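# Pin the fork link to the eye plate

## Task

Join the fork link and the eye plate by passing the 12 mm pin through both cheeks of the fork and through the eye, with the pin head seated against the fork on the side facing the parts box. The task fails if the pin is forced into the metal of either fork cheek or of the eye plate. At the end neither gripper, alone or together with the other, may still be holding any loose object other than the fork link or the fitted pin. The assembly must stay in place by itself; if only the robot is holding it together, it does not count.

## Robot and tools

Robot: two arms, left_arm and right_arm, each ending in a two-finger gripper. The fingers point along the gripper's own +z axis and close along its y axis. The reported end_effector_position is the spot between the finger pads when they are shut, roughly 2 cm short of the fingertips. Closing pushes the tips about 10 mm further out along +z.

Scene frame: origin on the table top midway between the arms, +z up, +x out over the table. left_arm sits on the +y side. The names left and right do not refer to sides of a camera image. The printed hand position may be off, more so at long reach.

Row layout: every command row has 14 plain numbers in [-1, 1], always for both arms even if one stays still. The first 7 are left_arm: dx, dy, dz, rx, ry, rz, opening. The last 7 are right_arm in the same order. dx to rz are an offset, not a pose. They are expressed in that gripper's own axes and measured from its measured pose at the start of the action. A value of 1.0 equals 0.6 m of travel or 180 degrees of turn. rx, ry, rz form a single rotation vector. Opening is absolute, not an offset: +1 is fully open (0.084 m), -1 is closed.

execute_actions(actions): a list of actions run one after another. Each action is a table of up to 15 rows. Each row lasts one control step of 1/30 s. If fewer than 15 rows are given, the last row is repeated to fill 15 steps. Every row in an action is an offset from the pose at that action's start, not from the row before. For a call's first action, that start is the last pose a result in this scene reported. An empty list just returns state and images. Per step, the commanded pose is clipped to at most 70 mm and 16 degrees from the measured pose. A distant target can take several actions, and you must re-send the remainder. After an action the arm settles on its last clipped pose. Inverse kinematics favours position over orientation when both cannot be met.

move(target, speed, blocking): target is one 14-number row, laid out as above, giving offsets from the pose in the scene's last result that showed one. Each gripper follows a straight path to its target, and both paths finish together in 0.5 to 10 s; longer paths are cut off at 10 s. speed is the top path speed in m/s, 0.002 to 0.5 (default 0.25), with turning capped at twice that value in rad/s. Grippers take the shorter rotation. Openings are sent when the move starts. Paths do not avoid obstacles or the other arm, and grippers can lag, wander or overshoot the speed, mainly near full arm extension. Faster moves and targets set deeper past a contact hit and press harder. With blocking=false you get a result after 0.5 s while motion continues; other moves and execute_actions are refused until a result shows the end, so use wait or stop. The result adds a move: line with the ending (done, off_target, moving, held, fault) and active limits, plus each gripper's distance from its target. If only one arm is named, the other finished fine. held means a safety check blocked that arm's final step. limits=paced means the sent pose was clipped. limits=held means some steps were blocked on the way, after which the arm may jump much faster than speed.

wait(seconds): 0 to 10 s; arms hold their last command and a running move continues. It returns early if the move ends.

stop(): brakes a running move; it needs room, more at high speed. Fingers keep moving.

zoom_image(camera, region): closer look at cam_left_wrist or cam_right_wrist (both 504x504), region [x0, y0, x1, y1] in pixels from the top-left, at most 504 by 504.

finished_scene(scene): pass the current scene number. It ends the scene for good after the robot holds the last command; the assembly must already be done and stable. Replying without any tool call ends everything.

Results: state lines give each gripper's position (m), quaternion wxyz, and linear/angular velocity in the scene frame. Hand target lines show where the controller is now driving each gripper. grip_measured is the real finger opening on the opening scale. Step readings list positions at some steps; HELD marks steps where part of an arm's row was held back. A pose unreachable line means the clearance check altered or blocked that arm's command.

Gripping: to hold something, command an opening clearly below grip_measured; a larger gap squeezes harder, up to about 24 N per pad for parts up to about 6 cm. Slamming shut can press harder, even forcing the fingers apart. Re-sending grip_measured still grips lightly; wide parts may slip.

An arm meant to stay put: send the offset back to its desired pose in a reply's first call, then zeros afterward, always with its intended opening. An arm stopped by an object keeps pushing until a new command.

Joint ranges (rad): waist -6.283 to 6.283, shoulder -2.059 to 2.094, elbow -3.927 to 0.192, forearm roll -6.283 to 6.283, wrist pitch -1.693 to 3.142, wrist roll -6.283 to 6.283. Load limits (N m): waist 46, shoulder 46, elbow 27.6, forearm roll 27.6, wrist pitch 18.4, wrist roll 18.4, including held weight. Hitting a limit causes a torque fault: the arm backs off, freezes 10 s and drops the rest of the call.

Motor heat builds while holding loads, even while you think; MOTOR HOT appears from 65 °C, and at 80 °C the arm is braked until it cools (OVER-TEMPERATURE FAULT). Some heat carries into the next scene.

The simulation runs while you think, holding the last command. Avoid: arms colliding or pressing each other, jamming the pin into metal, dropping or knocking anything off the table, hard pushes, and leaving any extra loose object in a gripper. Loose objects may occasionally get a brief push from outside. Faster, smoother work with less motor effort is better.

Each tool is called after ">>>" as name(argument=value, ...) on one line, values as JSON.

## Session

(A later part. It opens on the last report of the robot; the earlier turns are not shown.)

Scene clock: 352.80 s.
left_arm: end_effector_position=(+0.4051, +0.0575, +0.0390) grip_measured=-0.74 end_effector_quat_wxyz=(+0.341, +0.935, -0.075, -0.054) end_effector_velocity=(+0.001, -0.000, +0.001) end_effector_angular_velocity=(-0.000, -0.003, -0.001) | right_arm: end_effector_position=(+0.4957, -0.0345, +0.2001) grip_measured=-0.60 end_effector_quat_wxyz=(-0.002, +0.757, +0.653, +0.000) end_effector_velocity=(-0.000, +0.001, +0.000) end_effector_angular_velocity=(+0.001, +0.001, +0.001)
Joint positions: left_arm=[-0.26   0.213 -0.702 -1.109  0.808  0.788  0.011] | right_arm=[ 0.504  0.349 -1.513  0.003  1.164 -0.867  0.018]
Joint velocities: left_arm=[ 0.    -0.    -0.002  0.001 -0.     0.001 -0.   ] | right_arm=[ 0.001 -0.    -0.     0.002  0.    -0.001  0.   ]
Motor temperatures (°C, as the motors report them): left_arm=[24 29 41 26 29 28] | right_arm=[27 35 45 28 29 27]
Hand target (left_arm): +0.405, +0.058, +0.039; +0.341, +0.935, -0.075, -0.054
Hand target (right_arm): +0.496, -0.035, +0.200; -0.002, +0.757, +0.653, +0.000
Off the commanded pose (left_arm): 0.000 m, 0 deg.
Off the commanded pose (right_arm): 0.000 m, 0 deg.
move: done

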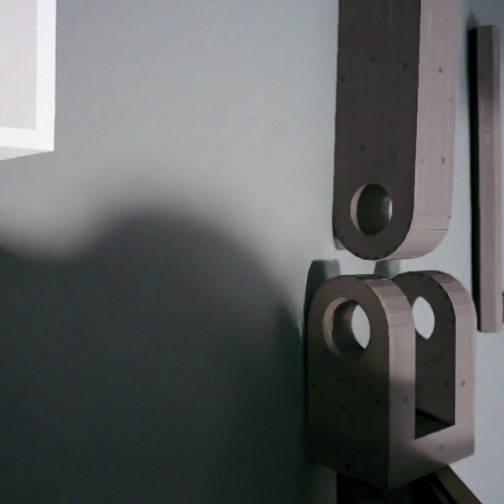

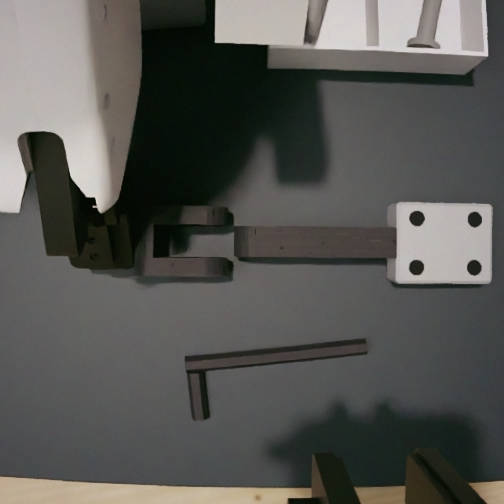

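>>> move(target=[0.02336, -0.00032, -0.00027, 0, 0, 0, -0.95, 0, 0, 0, 0, 0, 0, -0.58], speed=0.02)

>>> zoom_image(camera="cam_right_wrist", region=[190, 200, 280, 290])

>>> zoom_image(camera="cam_right_wrist", region=[150, 190, 310, 300])

Scene clock: 372.93 s.
left_arm: end_effector_position=(+0.4189, +0.0553, +0.0382) grip_measured=-0.74 end_effector_quat_wxyz=(+0.341, +0.935, -0.075, -0.054) end_effector_velocity=(-0.000, -0.000, -0.000) end_effector_angular_velocity=(-0.000, +0.002, -0.000) | right_arm: end_effector_position=(+0.4957, -0.0345, +0.2001) grip_measured=-0.60 end_effector_quat_wxyz=(-0.002, +0.757, +0.653, +0.000) end_effector_velocity=(+0.000, -0.000, +0.000) end_effector_angular_velocity=(-0.001, -0.001, -0.001)
Joint positions: left_arm=[-0.253  0.249 -0.751 -1.093  0.816  0.774  0.011] | right_arm=[ 0.504  0.349 -1.513  0.003  1.164 -0.867  0.018]
Joint velocities: left_arm=[ 0.     0.001 -0.     0.001  0.001 -0.001  0.   ] | right_arm=[-0.001 -0.    -0.    -0.001  0.     0.    -0.   ]
Motor temperatures (°C, as the motors report them): left_arm=[24 29 41 26 29 28] | right_arm=[27 35 45 28 29 27]
Hand target (left_arm): +0.419, +0.055, +0.038; +0.341, +0.935, -0.075, -0.054
Hand target (right_arm): +0.496, -0.035, +0.200; -0.002, +0.757, +0.653, +0.000
Off the commanded pose (left_arm): 0.000 m, 0 deg.
Off the commanded pose (right_arm): 0.000 m, 0 deg.
move: done

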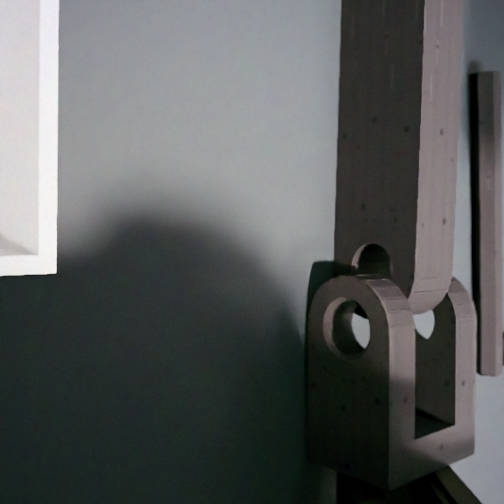

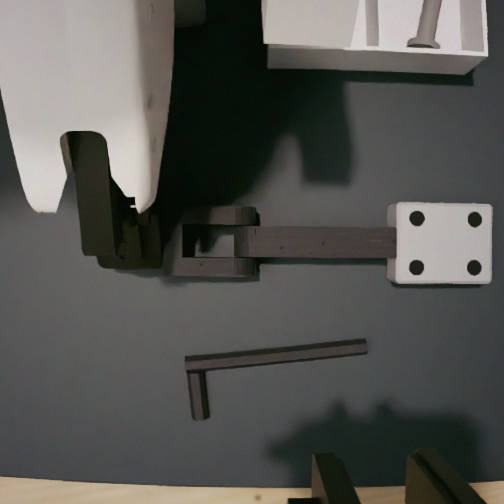

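Region (190, 200, 280, 290) of cam_right_wrist's 504x504 image, scaled by 5.600, with more detail than that image has.

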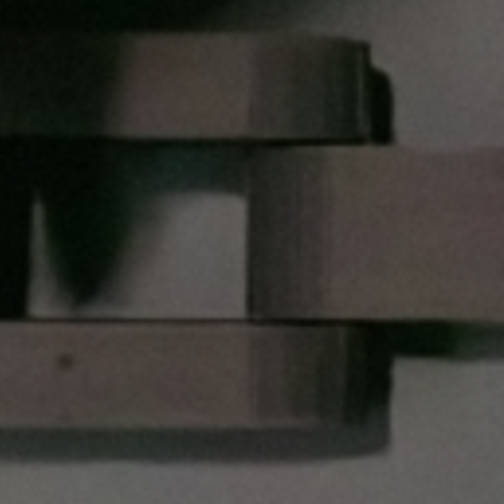

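Region (150, 190, 310, 300) of cam_right_wrist's 504x504 image, scaled by 3.150, with more detail than that image has; it fills the top 346 rows of this view, and the rest is white.

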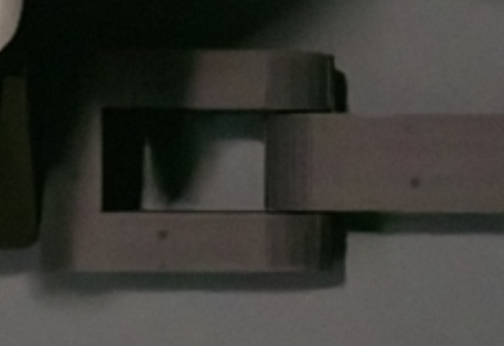

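>>> move(target=[0.02287, -0.00006, 0.0002, 0, 0, 0, -0.95, 0, 0, 0, 0, 0, 0, -0.58], speed=0.02)

>>> zoom_image(camera="cam_right_wrist", region=[205, 197, 295, 287])

>>> zoom_image(camera="cam_left_wrist", region=[290, 250, 490, 450])

Scene clock: 380.30 s.
left_arm: end_effector_position=(+0.4323, +0.0529, +0.0374) grip_measured=-0.74 end_effector_quat_wxyz=(+0.341, +0.935, -0.075, -0.054) end_effector_velocity=(-0.000, +0.000, -0.001) end_effector_angular_velocity=(+0.001, +0.002, -0.000) | right_arm: end_effector_position=(+0.4957, -0.0345, +0.2001) grip_measured=-0.60 end_effector_quat_wxyz=(-0.002, +0.757, +0.653, +0.000) end_effector_velocity=(-0.000, -0.001, -0.000) end_effector_angular_velocity=(-0.003, +0.002, +0.000)
Joint positions: left_arm=[-0.248  0.284 -0.8   -1.078  0.825  0.76   0.011] | right_arm=[ 0.504  0.349 -1.513  0.003  1.164 -0.867  0.018]
Joint velocities: left_arm=[ 0.     0.002 -0.     0.001  0.    -0.001 -0.   ] | right_arm=[-0.     0.     0.    -0.001  0.003 -0.    -0.   ]
Motor temperatures (°C, as the motors report them): left_arm=[24 29 41 26 29 28] | right_arm=[27 35 45 28 29 27]
Hand target (left_arm): +0.432, +0.053, +0.037; +0.341, +0.935, -0.075, -0.054
Hand target (right_arm): +0.496, -0.035, +0.200; -0.002, +0.757, +0.653, +0.000
Off the commanded pose (left_arm): 0.000 m, 0 deg.
Off the commanded pose (right_arm): 0.000 m, 0 deg.
move: done

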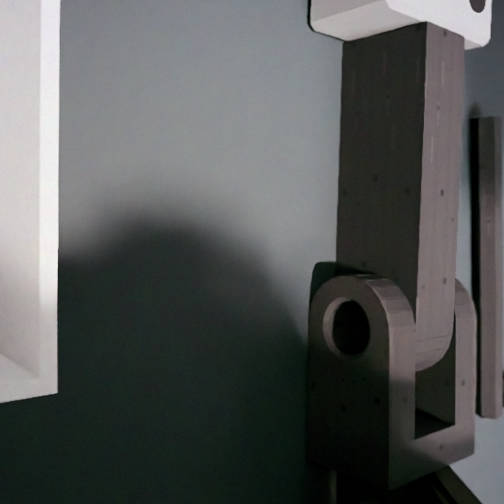

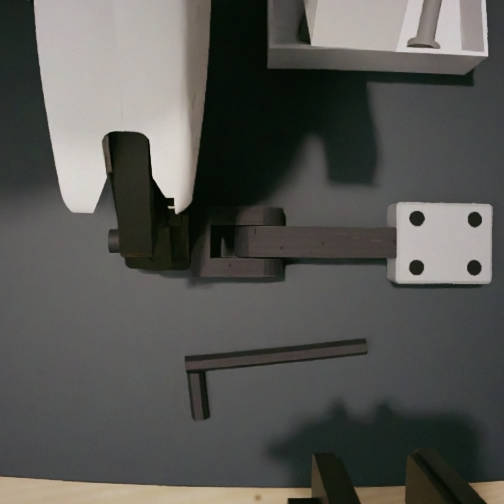

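Region (205, 197, 295, 287) of cam_right_wrist's 504x504 image, scaled by 5.600, with more detail than that image has.

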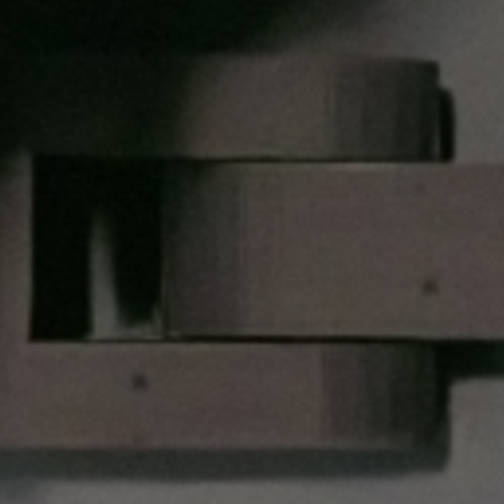

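Region (290, 250, 490, 450) of cam_left_wrist's 504x504 image, scaled by 2.520, with more detail than that image has.

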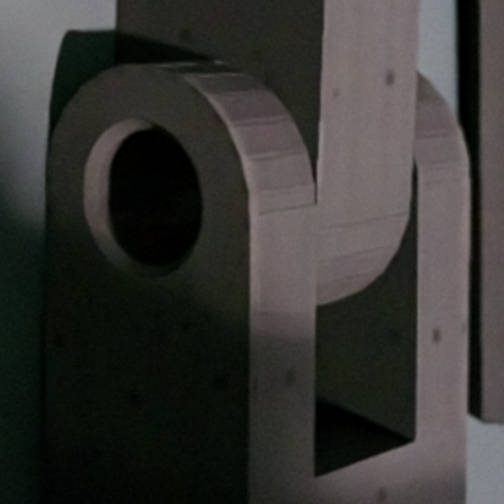

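>>> execute_actions(actions=[[[0,0,0,0,0,0,-0.82,0,0,0,0,0,0,-0.58],[0,0,0,0,0,0,-0.76,0,0,0,0,0,0,-0.58],[-0.00015,-0.00031,-0.00015,0,0.0009,0.0008,-0.73,0,0,0,0,0,0,-0.58],[-0.0003,-0.00063,-0.00029,0,0.0018,0.0015,-0.71,0,0,0,0,0,0,-0.58],[-0.00045,-0.00094,-0.00044,0,0.0027,0.0023,-0.70,0,0,0,0,0,0,-0.58],[-0.0006,-0.00125,-0.00058,0,0.0035,0.003,-0.70,0,0,0,0,0,0,-0.58],[-0.00075,-0.00156,-0.00073,0,0.0044,0.0038,-0.70,0,0,0,0,0,0,-0.58],[-0.0009,-0.00188,-0.00088,0,0.0053,0.0045,-0.70,0,0,0,0,0,0,-0.58],[-0.00106,-0.00219,-0.00102,0,0.0062,0.0053,-0.70,0,0,0,0,0,0,-0.58],[-0.00121,-0.0025,-0.00117,0,0.0071,0.006,-0.70,0,0,0,0,0,0,-0.58],[-0.00136,-0.00281,-0.00131,0,0.008,0.0068,-0.70,0,0,0,0,0,0,-0.58],[-0.00151,-0.00313,-0.00146,0,0.0088,0.0075,-0.70,0,0,0,0,0,0,-0.58],[-0.00166,-0.00344,-0.0016,0,0.0097,0.0083,-0.70,0,0,0,0,0,0,-0.58],[-0.00181,-0.00375,-0.00175,0,0.0106,0.009,-0.70,0,0,0,0,0,0,-0.58],[-0.00181,-0.00375,-0.00175,0,0.0106,0.009,-0.70,0,0,0,0,0,0,-0.58]]])

>>> wait(seconds=0.5)

>>> zoom_image(camera="cam_right_wrist", region=[205, 197, 295, 287])

>>> zoom_image(camera="cam_right_wrist", region=[95, 190, 305, 295])

Scene clock: 408.23 s.
left_arm: end_effector_position=(+0.4319, +0.0549, +0.0372) grip_measured=-0.72 end_effector_quat_wxyz=(+0.343, +0.935, -0.082, -0.035) end_effector_velocity=(-0.004, +0.005, -0.002) end_effector_angular_velocity=(-0.017, -0.081, +0.003) | right_arm: end_effector_position=(+0.4957, -0.0345, +0.2001) grip_measured=-0.60 end_effector_quat_wxyz=(-0.002, +0.757, +0.653, +0.000) end_effector_velocity=(+0.000, +0.000, +0.000) end_effector_angular_velocity=(+0.000, -0.001, +0.001)
Joint positions: left_arm=[-0.251  0.268 -0.775 -1.117  0.799  0.816  0.012] | right_arm=[ 0.504  0.349 -1.513  0.003  1.164 -0.867  0.018]
Joint velocities: left_arm=[-0.007 -0.035  0.062 -0.097 -0.058  0.131  0.   ] | right_arm=[ 0.    -0.    -0.    -0.    -0.001 -0.    -0.   ]
Motor temperatures (°C, as the motors report them): left_arm=[24 29 41 26 29 28] | right_arm=[27 35 45 28 29 27]
Hand target (left_arm): +0.432, +0.055, +0.037; +0.343, +0.935, -0.083, -0.033
Hand target (right_arm): +0.496, -0.035, +0.200; -0.002, +0.757, +0.653, +0.000
Off the commanded pose (left_arm): 0.001 m, 0 deg.
Off the commanded pose (right_arm): 0.000 m, 0 deg.
Step readings (end_effector_position):
0: left_arm (+0.4324, +0.0528, +0.0374) | right_arm (+0.4957, -0.0345, +0.2001)
1: left_arm (+0.4324, +0.0528, +0.0374) | right_arm (+0.4957, -0.0345, +0.2001)
2: left_arm (+0.4323, +0.0528, +0.0374) | right_arm (+0.4957, -0.0345, +0.2001)
4: left_arm (+0.4323, +0.0529, +0.0374) | right_arm (+0.4957, -0.0345, +0.2001)
8: left_arm (+0.4323, +0.0536, +0.0374) | right_arm (+0.4957, -0.0345, +0.2001)
15: end_effector_position above

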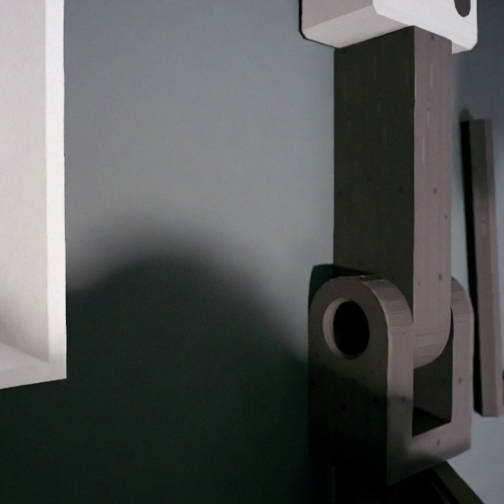

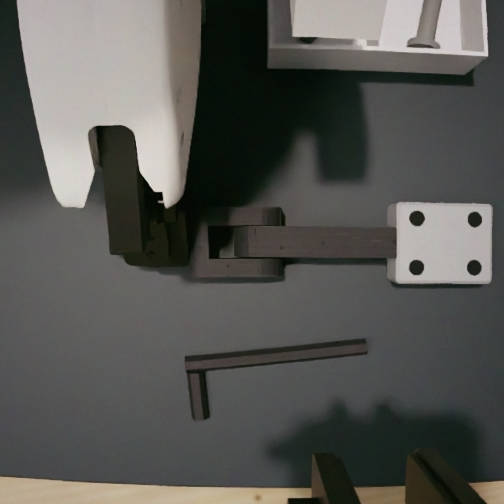

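Scene clock: 408.73 s.
left_arm: end_effector_position=(+0.4317, +0.0553, +0.0370) grip_measured=-0.72 end_effector_quat_wxyz=(+0.343, +0.935, -0.083, -0.033) end_effector_velocity=(-0.000, +0.000, -0.000) end_effector_angular_velocity=(+0.000, +0.001, -0.000) | right_arm: end_effector_position=(+0.4957, -0.0345, +0.2001) grip_measured=-0.60 end_effector_quat_wxyz=(-0.002, +0.757, +0.653, +0.000) end_effector_velocity=(-0.000, -0.000, -0.000) end_effector_angular_velocity=(-0.000, +0.002, -0.000)
Joint positions: left_arm=[-0.251  0.267 -0.772 -1.122  0.796  0.824  0.012] | right_arm=[ 0.504  0.349 -1.513  0.003  1.164 -0.867  0.018]
Joint velocities: left_arm=[ 0.    -0.     0.001  0.    -0.    -0.     0.   ] | right_arm=[ 0.    -0.     0.     0.001  0.002 -0.     0.   ]
Motor temperatures (°C, as the motors report them): left_arm=[24 29 41 26 29 28] | right_arm=[27 35 45 28 29 27]
Hand target (left_arm): +0.432, +0.055, +0.037; +0.343, +0.935, -0.083, -0.033
Hand target (right_arm): +0.496, -0.035, +0.200; -0.002, +0.757, +0.653, +0.000
Off the commanded pose (left_arm): 0.000 m, 0 deg.
Off the commanded pose (right_arm): 0.000 m, 0 deg.
wait: 0.50 s; at rest by 0.17 s

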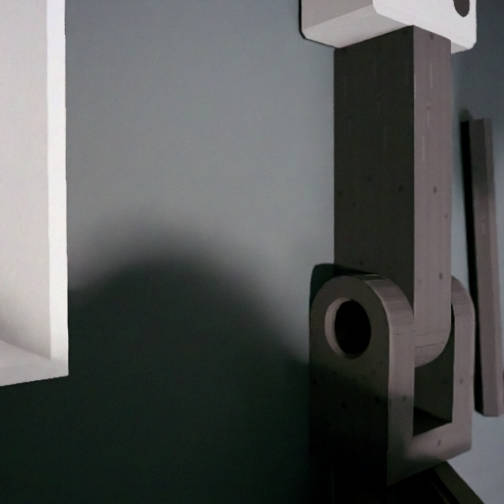

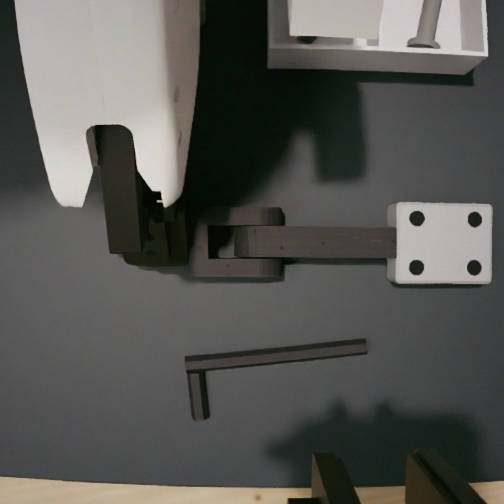

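Region (205, 197, 295, 287) of cam_right_wrist's 504x504 image, scaled by 5.600, with more detail than that image has.

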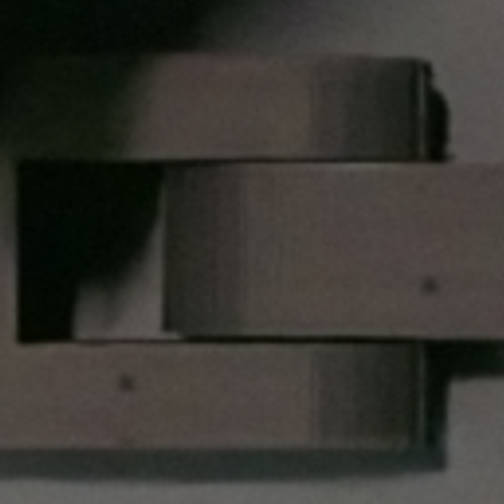

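Region (95, 190, 305, 295) of cam_right_wrist's 504x504 image, scaled by 2.400, with more detail than that image has.

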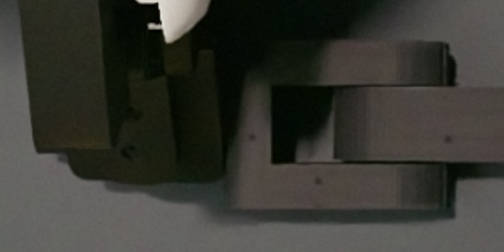

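>>> execute_actions(actions=[[[0,0,-0.0008,0,0,0,-0.68,0,0,0,0,0,0,-0.58],[0,0,-0.0017,0,0,0,-0.68,0,0,0,0,0,0,-0.58],[0,0,-0.0027,0,0,0,-0.67,0,0,0,0,0,0,-0.58],[0,0,-0.0038,0,0,0,-0.65,0,0,0,0,0,0,-0.58],[0,0,-0.0053,0,0,0,-0.63,0,0,0,0,0,0,-0.58],[0,0,-0.0075,0,0,0,-0.61,0,0,0,0,0,0,-0.58],[0,0,-0.01,0,0,0,-0.59,0,0,0,0,0,0,-0.58],[0,0,-0.0133,0,0,0,-0.58,0,0,0,0,0,0,-0.58],[0,0,-0.0175,0,0,0,-0.58,0,0,0,0,0,0,-0.58],[0,0,-0.0217,0,0,0,-0.58,0,0,0,0,0,0,-0.58],[0,0,-0.0267,0,0,0,-0.58,0,0,0,0,0,0,-0.58],[0,0,-0.0317,0,0,0,-0.58,0,0,0,0,0,0,-0.58],[0,0,-0.0367,0,0,0,-0.58,0,0,0,0,0,0,-0.58],[0,0,-0.04,0,0,0,-0.58,0,0,0,0,0,0,-0.58],[0,0,-0.0417,0,0,0,-0.58,0,0,0,0,0,0,-0.58]]])

>>> zoom_image(camera="cam_right_wrist", region=[205, 197, 295, 287])

>>> move(target=[-0.0862, -0.1390, -0.2184, 0.2129, 0.0841, -0.2248, -0.36, 0.0158, 0.0553, 0, 0, 0, -0.4972, -0.58], speed=0.45)

Scene clock: 505.20 s.
left_arm: end_effector_position=(+0.4344, +0.0687, +0.0526) grip_measured=-0.60 end_effector_quat_wxyz=(+0.343, +0.935, -0.083, -0.033) end_effector_velocity=(+0.015, +0.046, +0.059) end_effector_angular_velocity=(-0.003, -0.019, +0.007) | right_arm: end_effector_position=(+0.4957, -0.0345, +0.2001) grip_measured=-0.60 end_effector_quat_wxyz=(-0.002, +0.757, +0.653, +0.000) end_effector_velocity=(+0.000, +0.000, -0.000) end_effector_angular_velocity=(+0.001, -0.001, +0.000)
Joint positions: left_arm=[-0.21   0.219 -0.761 -1.065  0.829  0.791  0.018] | right_arm=[ 0.504  0.349 -1.513  0.003  1.164 -0.867  0.018]
Joint velocities: left_arm=[ 0.143 -0.168  0.022  0.189  0.122 -0.106  0.   ] | right_arm=[-0.    -0.     0.     0.001 -0.001 -0.001 -0.   ]
Motor temperatures (°C, as the motors report them): left_arm=[24 29 40 26 29 28] | right_arm=[27 35 46 28 29 27]
Hand target (left_arm): +0.435, +0.071, +0.056; +0.343, +0.935, -0.083, -0.033
Hand target (right_arm): +0.496, -0.035, +0.200; -0.002, +0.757, +0.653, +0.000
Off the commanded pose (left_arm): 0.004 m, 0 deg.
Off the commanded pose (right_arm): 0.000 m, 0 deg.
Step readings (end_effector_position):
0: left_arm (+0.4316, +0.0554, +0.0368) | right_arm (+0.4957, -0.0345, +0.2001)
1: left_arm (+0.4316, +0.0554, +0.0368) | right_arm (+0.4957, -0.0345, +0.2001)
2: left_arm (+0.4316, +0.0557, +0.0368) | right_arm (+0.4957, -0.0345, +0.2001)
4: left_arm (+0.4316, +0.0564, +0.0372) | right_arm (+0.4957, -0.0345, +0.2001)
8: left_arm (+0.4319, +0.0586, +0.0397) | right_arm (+0.4957, -0.0345, +0.2001)
15: end_effector_position above

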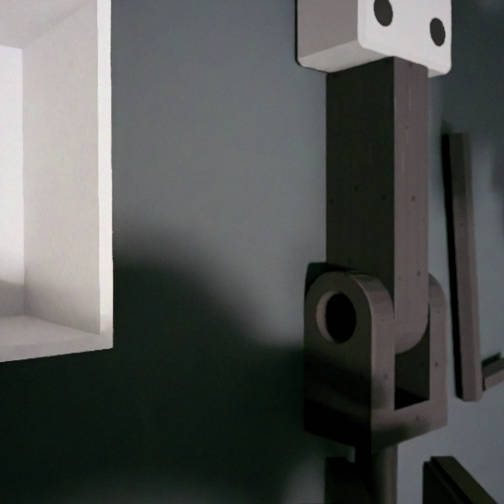

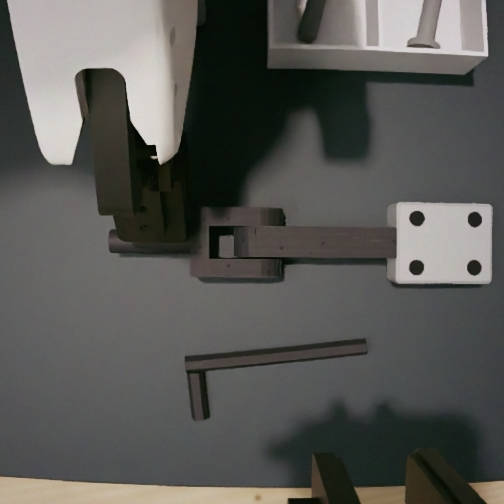

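Region (205, 197, 295, 287) of cam_right_wrist's 504x504 image, scaled by 5.600, with more detail than that image has.

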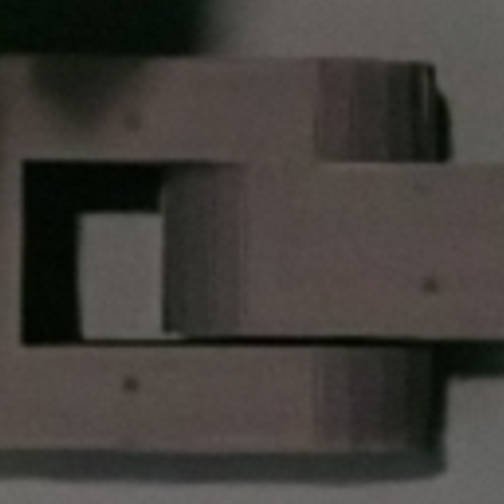

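Scene clock: 507.43 s.
left_arm: end_effector_position=(+0.4103, +0.2237, +0.0991) grip_measured=-0.38 end_effector_quat_wxyz=(+0.001, +0.961, +0.277, +0.001) end_effector_velocity=(+0.001, +0.000, +0.001) end_effector_angular_velocity=(+0.002, -0.002, +0.001) | right_arm: end_effector_position=(+0.5299, -0.0300, +0.2000) grip_measured=-0.60 end_effector_quat_wxyz=(-0.001, +0.078, +0.997, +0.001) end_effector_velocity=(-0.000, +0.000, +0.000) end_effector_angular_velocity=(-0.000, +0.001, +0.003)
Joint positions: left_arm=[-0.135 -0.198 -0.524 -0.001  0.72  -0.734  0.028] | right_arm=[ 0.48   0.468 -1.687  0.003  1.219 -2.452  0.018]
Joint velocities: left_arm=[ 0.    -0.001 -0.001  0.004  0.001 -0.004 -0.   ] | right_arm=[ 0.     0.    -0.001  0.     0.001 -0.003 -0.   ]
Motor temperatures (°C, as the motors report them): left_arm=[24 29 40 26 29 28] | right_arm=[27 35 46 28 29 27]
Hand target (left_arm): +0.410, +0.224, +0.099; +0.001, +0.961, +0.277, +0.001
Hand target (right_arm): +0.530, -0.030, +0.200; -0.001, +0.078, +0.997, +0.001
Off the commanded pose (left_arm): 0.000 m, 0 deg.
Off the commanded pose (right_arm): 0.000 m, 0 deg.
move: done

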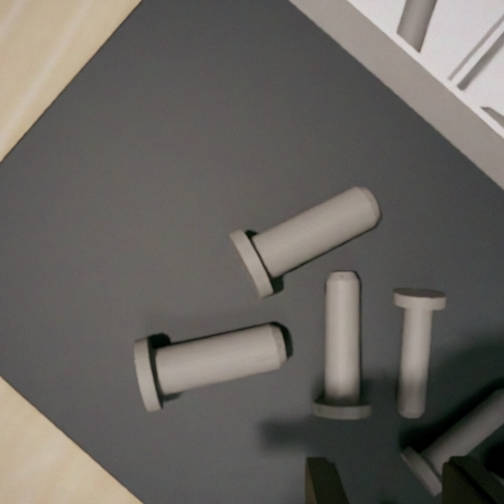

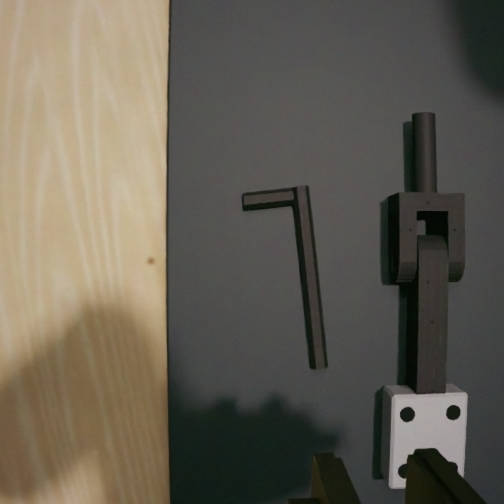

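>>> zoom_image(camera="cam_left_wrist", region=[260, 260, 504, 504])

>>> zoom_image(camera="cam_left_wrist", region=[290, 350, 430, 440])

>>> zoom_image(camera="cam_left_wrist", region=[270, 260, 410, 370])

Region (260, 260, 504, 504) of cam_left_wrist's 504x504 image, scaled by 2.066, with more detail than that image has.

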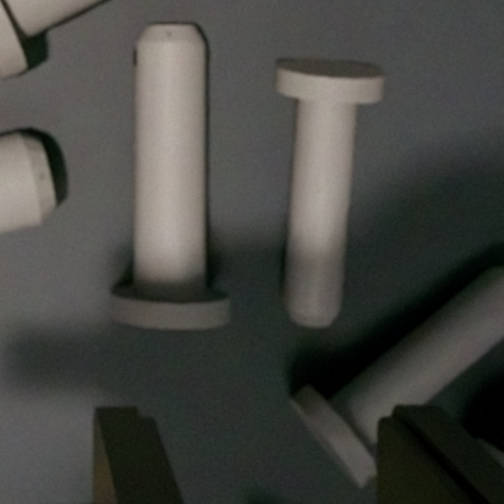

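Region (290, 350, 430, 440) of cam_left_wrist's 504x504 image, scaled by 3.600, with more detail than that image has; it fills the top 324 rows of this view, and the rest is white.

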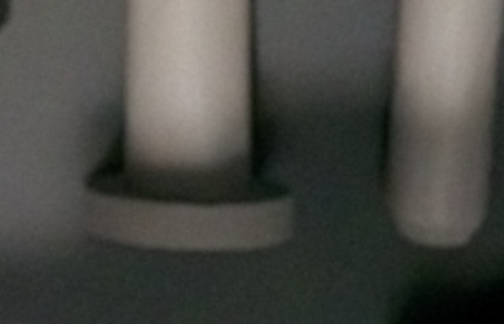

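Region (270, 260, 410, 370) of cam_left_wrist's 504x504 image, scaled by 3.600, with more detail than that image has; it fills the top 396 rows of this view, and the rest is white.

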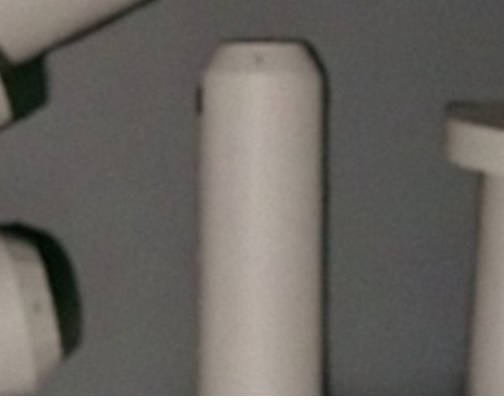

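>>> move(target=[0.0162, -0.0076, 0.0685, 0, -0.0294, 0, -0.425, 0, 0, 0, 0, 0, 0, -0.58], speed=0.1)

>>> zoom_image(camera="cam_left_wrist", region=[290, 290, 504, 504])

>>> zoom_image(camera="cam_left_wrist", region=[305, 420, 475, 504])

Scene clock: 563.23 s.
left_arm: end_effector_position=(+0.4163, +0.2326, +0.0581) grip_measured=-0.44 end_effector_quat_wxyz=(+0.013, +0.960, +0.276, -0.043) end_effector_velocity=(+0.001, -0.000, +0.000) end_effector_angular_velocity=(-0.001, -0.002, -0.003) | right_arm: end_effector_position=(+0.5299, -0.0300, +0.2000) grip_measured=-0.60 end_effector_quat_wxyz=(-0.001, +0.078, +0.997, +0.001) end_effector_velocity=(-0.000, +0.000, +0.000) end_effector_angular_velocity=(-0.000, +0.000, +0.000)
Joint positions: left_arm=[-0.082 -0.026 -0.575 -0.094  0.672 -0.606  0.025] | right_arm=[ 0.48   0.468 -1.687  0.003  1.219 -2.452  0.018]
Joint velocities: left_arm=[ 0.     0.001 -0.002 -0.001 -0.001  0.004 -0.   ] | right_arm=[ 0. -0.  0. -0.  0. -0.  0.]
Motor temperatures (°C, as the motors report them): left_arm=[24 28 42 26 29 28] | right_arm=[27 36 46 28 29 27]
Hand target (left_arm): +0.416, +0.233, +0.058; +0.013, +0.960, +0.277, -0.044
Hand target (right_arm): +0.530, -0.030, +0.200; -0.001, +0.078, +0.997, +0.001
Off the commanded pose (left_arm): 0.000 m, 0 deg.
Off the commanded pose (right_arm): 0.000 m, 0 deg.
move: done

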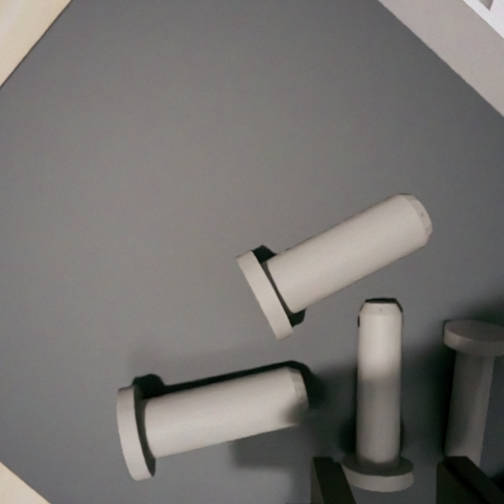

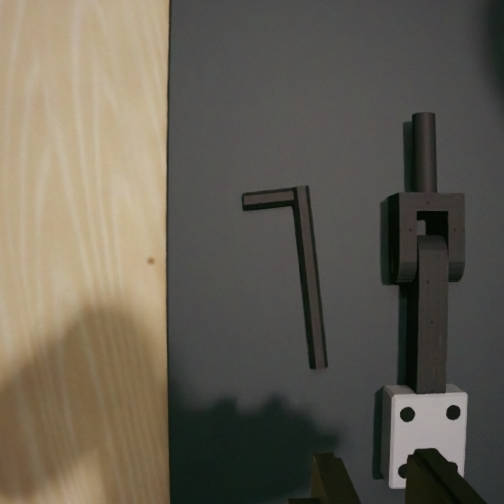

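Region (290, 290, 504, 504) of cam_left_wrist's 504x504 image, scaled by 2.355, with more detail than that image has.

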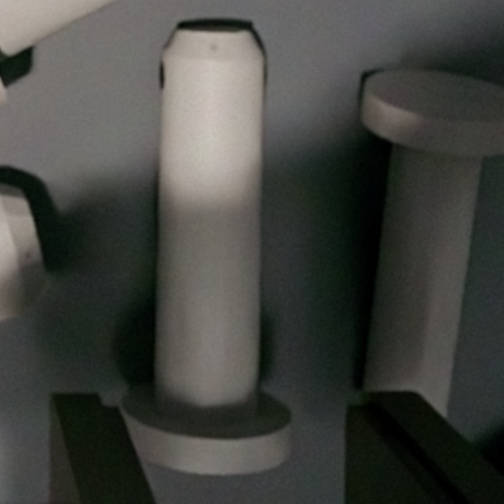

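Region (305, 420, 475, 504) of cam_left_wrist's 504x504 image, scaled by 2.965, with more detail than that image has; it fills the top 249 rows of this view, and the rest is white.

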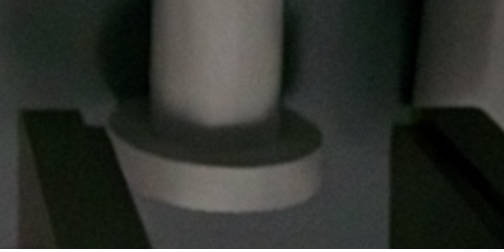

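>>> move(target=[0.00345, 0, 0.03733, 0, 0, 0, -0.425, 0, 0, 0, 0, 0, 0, -0.58], speed=0.04)

>>> execute_actions(actions=[[[0,0.0002,0,0,0,0,-0.445,0,0,0,0,0,0,-0.58],[0,0.0004,0,0,0,0,-0.465,0,0,0,0,0,0,-0.58],[0,0.0006,0,0,0,0,-0.48,0,0,0,0,0,0,-0.58],[0,0.0008,0,0,0,0,-0.495,0,0,0,0,0,0,-0.58],[0,0.0008,0,0,0,0,-0.51,0,0,0,0,0,0,-0.58],[0,0.0008,0,0,0,0,-0.52,0,0,0,0,0,0,-0.58],[0,0.0008,0,0,0,0,-0.53,0,0,0,0,0,0,-0.58],[0,0.0008,0,0,0,0,-0.54,0,0,0,0,0,0,-0.58],[0,0.0008,0,0,0,0,-0.555,0,0,0,0,0,0,-0.58],[0,0.0008,0,0,0,0,-0.57,0,0,0,0,0,0,-0.58],[0,0.0008,0,0,0,0,-0.60,0,0,0,0,0,0,-0.58],[0,0.0008,0,0,0,0,-0.65,0,0,0,0,0,0,-0.58],[0,0.0008,0,0,0,0,-0.71,0,0,0,0,0,0,-0.58],[0,0.0008,0,0,0,0,-0.78,0,0,0,0,0,0,-0.58],[0,0.0008,0,0,0,0,-0.85,0,0,0,0,0,0,-0.58]]])

>>> zoom_image(camera="cam_left_wrist", region=[290, 290, 504, 504])

Scene clock: 580.50 s.
left_arm: end_effector_position=(+0.4164, +0.2325, +0.0357) grip_measured=-0.44 end_effector_quat_wxyz=(+0.014, +0.960, +0.276, -0.043) end_effector_velocity=(+0.002, -0.000, +0.001) end_effector_angular_velocity=(-0.001, -0.006, +0.001) | right_arm: end_effector_position=(+0.5299, -0.0300, +0.2000) grip_measured=-0.60 end_effector_quat_wxyz=(-0.001, +0.078, +0.997, +0.001) end_effector_velocity=(-0.000, +0.000, -0.000) end_effector_angular_velocity=(+0.002, +0.001, -0.001)
Joint positions: left_arm=[-0.085  0.04  -0.566 -0.105  0.597 -0.596  0.025] | right_arm=[ 0.48   0.468 -1.687  0.003  1.219 -2.452  0.018]
Joint velocities: left_arm=[ 0.    -0.    -0.003 -0.001 -0.003  0.    -0.   ] | right_arm=[-0.    -0.     0.     0.002 -0.    -0.    -0.   ]
Motor temperatures (°C, as the motors report them): left_arm=[24 29 42 26 29 28] | right_arm=[27 36 46 28 29 27]
Hand target (left_arm): +0.416, +0.233, +0.036; +0.013, +0.960, +0.276, -0.043
Hand target (right_arm): +0.530, -0.030, +0.200; -0.001, +0.078, +0.997, +0.001
Off the commanded pose (left_arm): 0.000 m, 0 deg.
Off the commanded pose (right_arm): 0.000 m, 0 deg.
move: done

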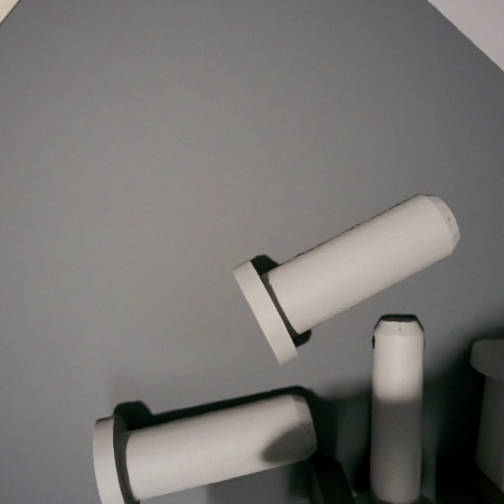

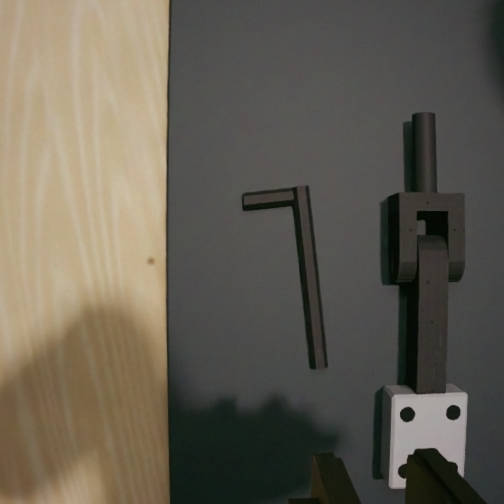

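Scene clock: 581.00 s.
left_arm: end_effector_position=(+0.4167, +0.2321, +0.0357) grip_measured=-0.58 end_effector_quat_wxyz=(+0.014, +0.960, +0.276, -0.043) end_effector_velocity=(+0.000, +0.000, +0.000) end_effector_angular_velocity=(+0.000, -0.001, -0.001) | right_arm: end_effector_position=(+0.5299, -0.0300, +0.2000) grip_measured=-0.60 end_effector_quat_wxyz=(-0.001, +0.078, +0.997, +0.001) end_effector_velocity=(+0.000, +0.000, +0.000) end_effector_angular_velocity=(+0.001, -0.001, -0.000)
Joint positions: left_arm=[-0.086  0.041 -0.567 -0.105  0.597 -0.597  0.019] | right_arm=[ 0.48   0.468 -1.687  0.003  1.219 -2.452  0.018]
Joint velocities: left_arm=[ 0.    -0.     0.     0.001 -0.001  0.     0.   ] | right_arm=[-0.     0.    -0.     0.001 -0.001 -0.    -0.   ]
Motor temperatures (°C, as the motors report them): left_arm=[24 29 42 26 29 28] | right_arm=[27 36 46 28 29 27]
Hand target (left_arm): +0.417, +0.232, +0.036; +0.014, +0.960, +0.276, -0.043
Hand target (right_arm): +0.530, -0.030, +0.200; -0.001, +0.078, +0.997, +0.001
Off the commanded pose (left_arm): 0.000 m, 0 deg.
Off the commanded pose (right_arm): 0.000 m, 0 deg.
Step readings (end_effector_position):
0: left_arm (+0.4164, +0.2325, +0.0357) | right_arm (+0.5299, -0.0300, +0.2000)
1: left_arm (+0.4165, +0.2325, +0.0357) | right_arm (+0.5299, -0.0300, +0.2000)
2: left_arm (+0.4165, +0.2325, +0.0358) | right_arm (+0.5299, -0.0300, +0.2000)
4: left_arm (+0.4166, +0.2323, +0.0358) | right_arm (+0.5299, -0.0300, +0.2000)
8: left_arm (+0.4167, +0.2321, +0.0358) | right_arm (+0.5299, -0.0300, +0.2000)
15: end_effector_position above

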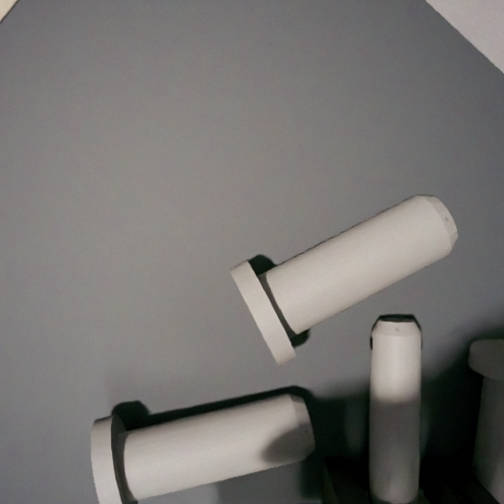

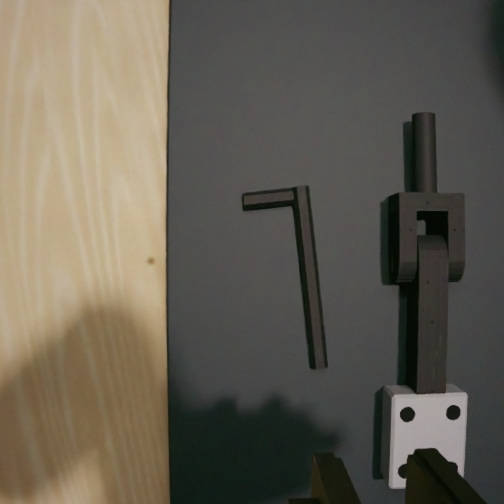

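Region (290, 290, 504, 504) of cam_left_wrist's 504x504 image, scaled by 2.355, with more detail than that image has.

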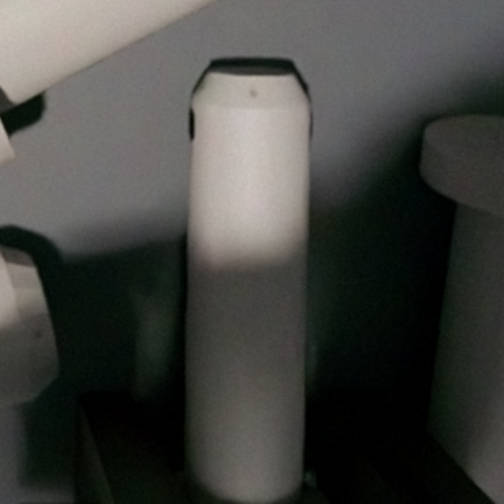

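>>> move(target=[-0.0066, 0.0002, -0.0730, 0, 0.030, 0, -0.9, 0, 0, 0, 0, 0, 0, -0.58], speed=0.08)

>>> zoom_image(camera="cam_left_wrist", region=[290, 290, 504, 504])

Scene clock: 589.73 s.
left_arm: end_effector_position=(+0.4166, +0.2321, +0.0796) grip_measured=-0.58 end_effector_quat_wxyz=(+0.000, +0.961, +0.277, +0.002) end_effector_velocity=(-0.001, +0.000, -0.000) end_effector_angular_velocity=(+0.002, +0.001, -0.000) | right_arm: end_effector_position=(+0.5299, -0.0300, +0.2000) grip_measured=-0.60 end_effector_quat_wxyz=(-0.001, +0.078, +0.997, +0.001) end_effector_velocity=(+0.000, -0.000, -0.000) end_effector_angular_velocity=(-0.001, -0.000, -0.001)
Joint positions: left_arm=[-0.109 -0.131 -0.521  0.001  0.648 -0.709  0.019] | right_arm=[ 0.48   0.468 -1.687  0.003  1.219 -2.452  0.018]
Joint velocities: left_arm=[-0.    -0.001  0.     0.003  0.002 -0.003 -0.   ] | right_arm=[-0.     0.    -0.    -0.001  0.     0.001 -0.   ]
Motor temperatures (°C, as the motors report them): left_arm=[24 29 42 26 29 28] | right_arm=[27 36 46 28 29 27]
Hand target (left_arm): +0.417, +0.232, +0.080; +0.001, +0.961, +0.277, +0.002
Hand target (right_arm): +0.530, -0.030, +0.200; -0.001, +0.078, +0.997, +0.001
Off the commanded pose (left_arm): 0.000 m, 0 deg.
Off the commanded pose (right_arm): 0.000 m, 0 deg.
move: done

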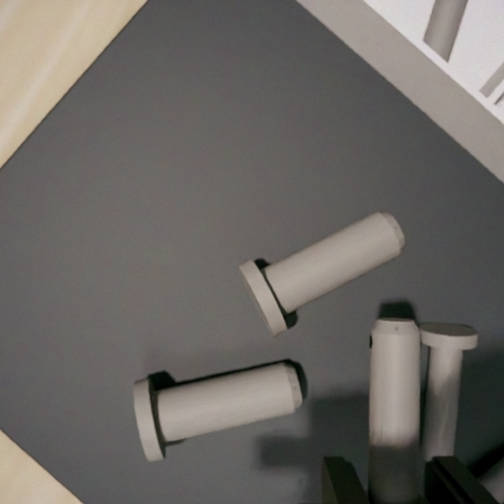

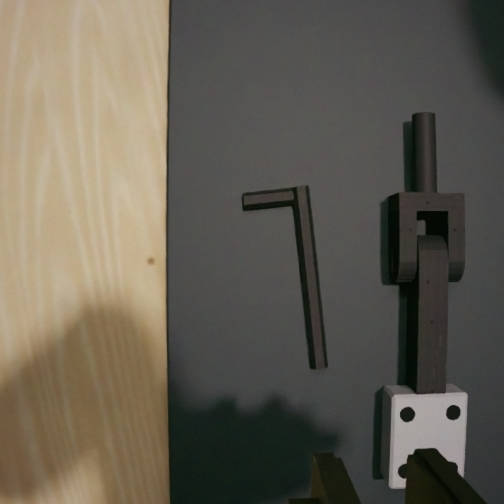

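Region (290, 290, 504, 504) of cam_left_wrist's 504x504 image, scaled by 2.355, with more detail than that image has.

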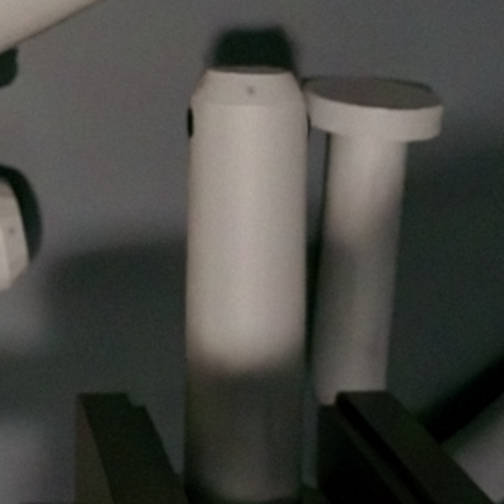

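>>> move(target=[-0.0070, 0.2441, 0.0027, 0, 0, 0.7303, -0.9, -0.0085, -0.1078, 0.2060, -0.4556, 0, 0, -0.58], speed=0.4)

>>> zoom_image(camera="cam_left_wrist", region=[290, 290, 504, 504])

Scene clock: 602.50 s.
left_arm: end_effector_position=(+0.4910, +0.1056, +0.0781) grip_measured=-0.58 end_effector_quat_wxyz=(+0.001, -0.648, +0.762, -0.002) end_effector_velocity=(+0.000, -0.000, +0.000) end_effector_angular_velocity=(-0.001, -0.001, -0.003) | right_arm: end_effector_position=(+0.5248, -0.0956, +0.0763) grip_measured=-0.60 end_effector_quat_wxyz=(+0.052, +0.059, +0.753, +0.653) end_effector_velocity=(-0.003, -0.000, -0.004) end_effector_angular_velocity=(+0.001, +0.008, +0.001)
Joint positions: left_arm=[-0.355  0.195 -0.914  0.001  0.716  1.339  0.019] | right_arm=[-0.032  0.684 -1.136  1.672  1.365 -4.258  0.018]
Joint velocities: left_arm=[-0.     0.    -0.001 -0.     0.     0.003  0.   ] | right_arm=[-0.002  0.005  0.004 -0.001  0.003 -0.001  0.   ]
Motor temperatures (°C, as the motors report them): left_arm=[24 29 42 26 29 28] | right_arm=[27 36 46 28 29 27]
Hand target (left_arm): +0.491, +0.106, +0.078; +0.001, -0.647, +0.762, -0.002
Hand target (right_arm): +0.525, -0.096, +0.076; +0.051, +0.060, +0.753, +0.653
Off the commanded pose (left_arm): 0.000 m, 0 deg.
Off the commanded pose (right_arm): 0.001 m, 0 deg.
move: done

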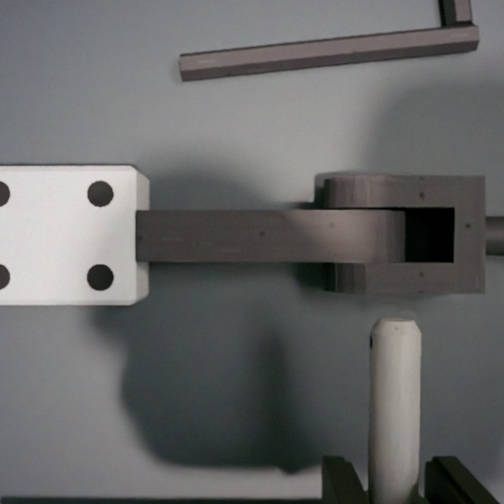

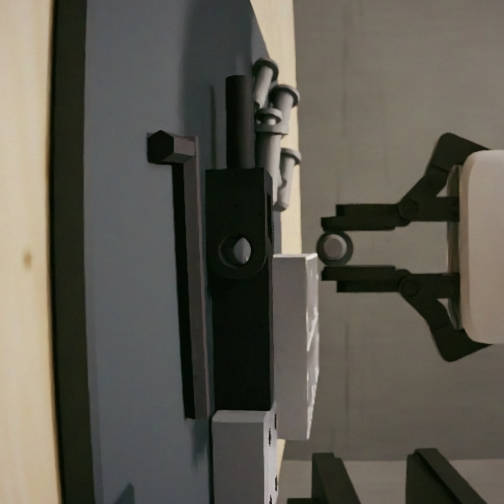

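Region (290, 290, 504, 504) of cam_left_wrist's 504x504 image, scaled by 2.355, with more detail than that image has.

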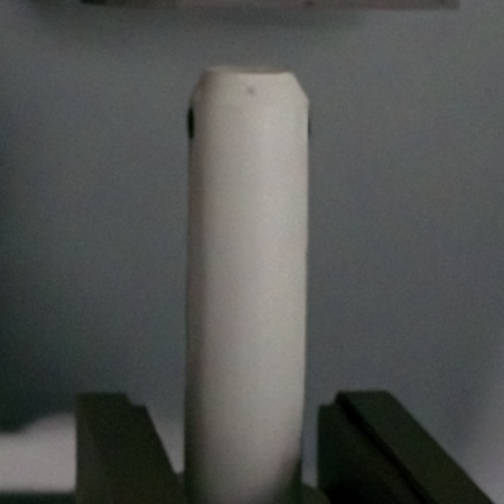

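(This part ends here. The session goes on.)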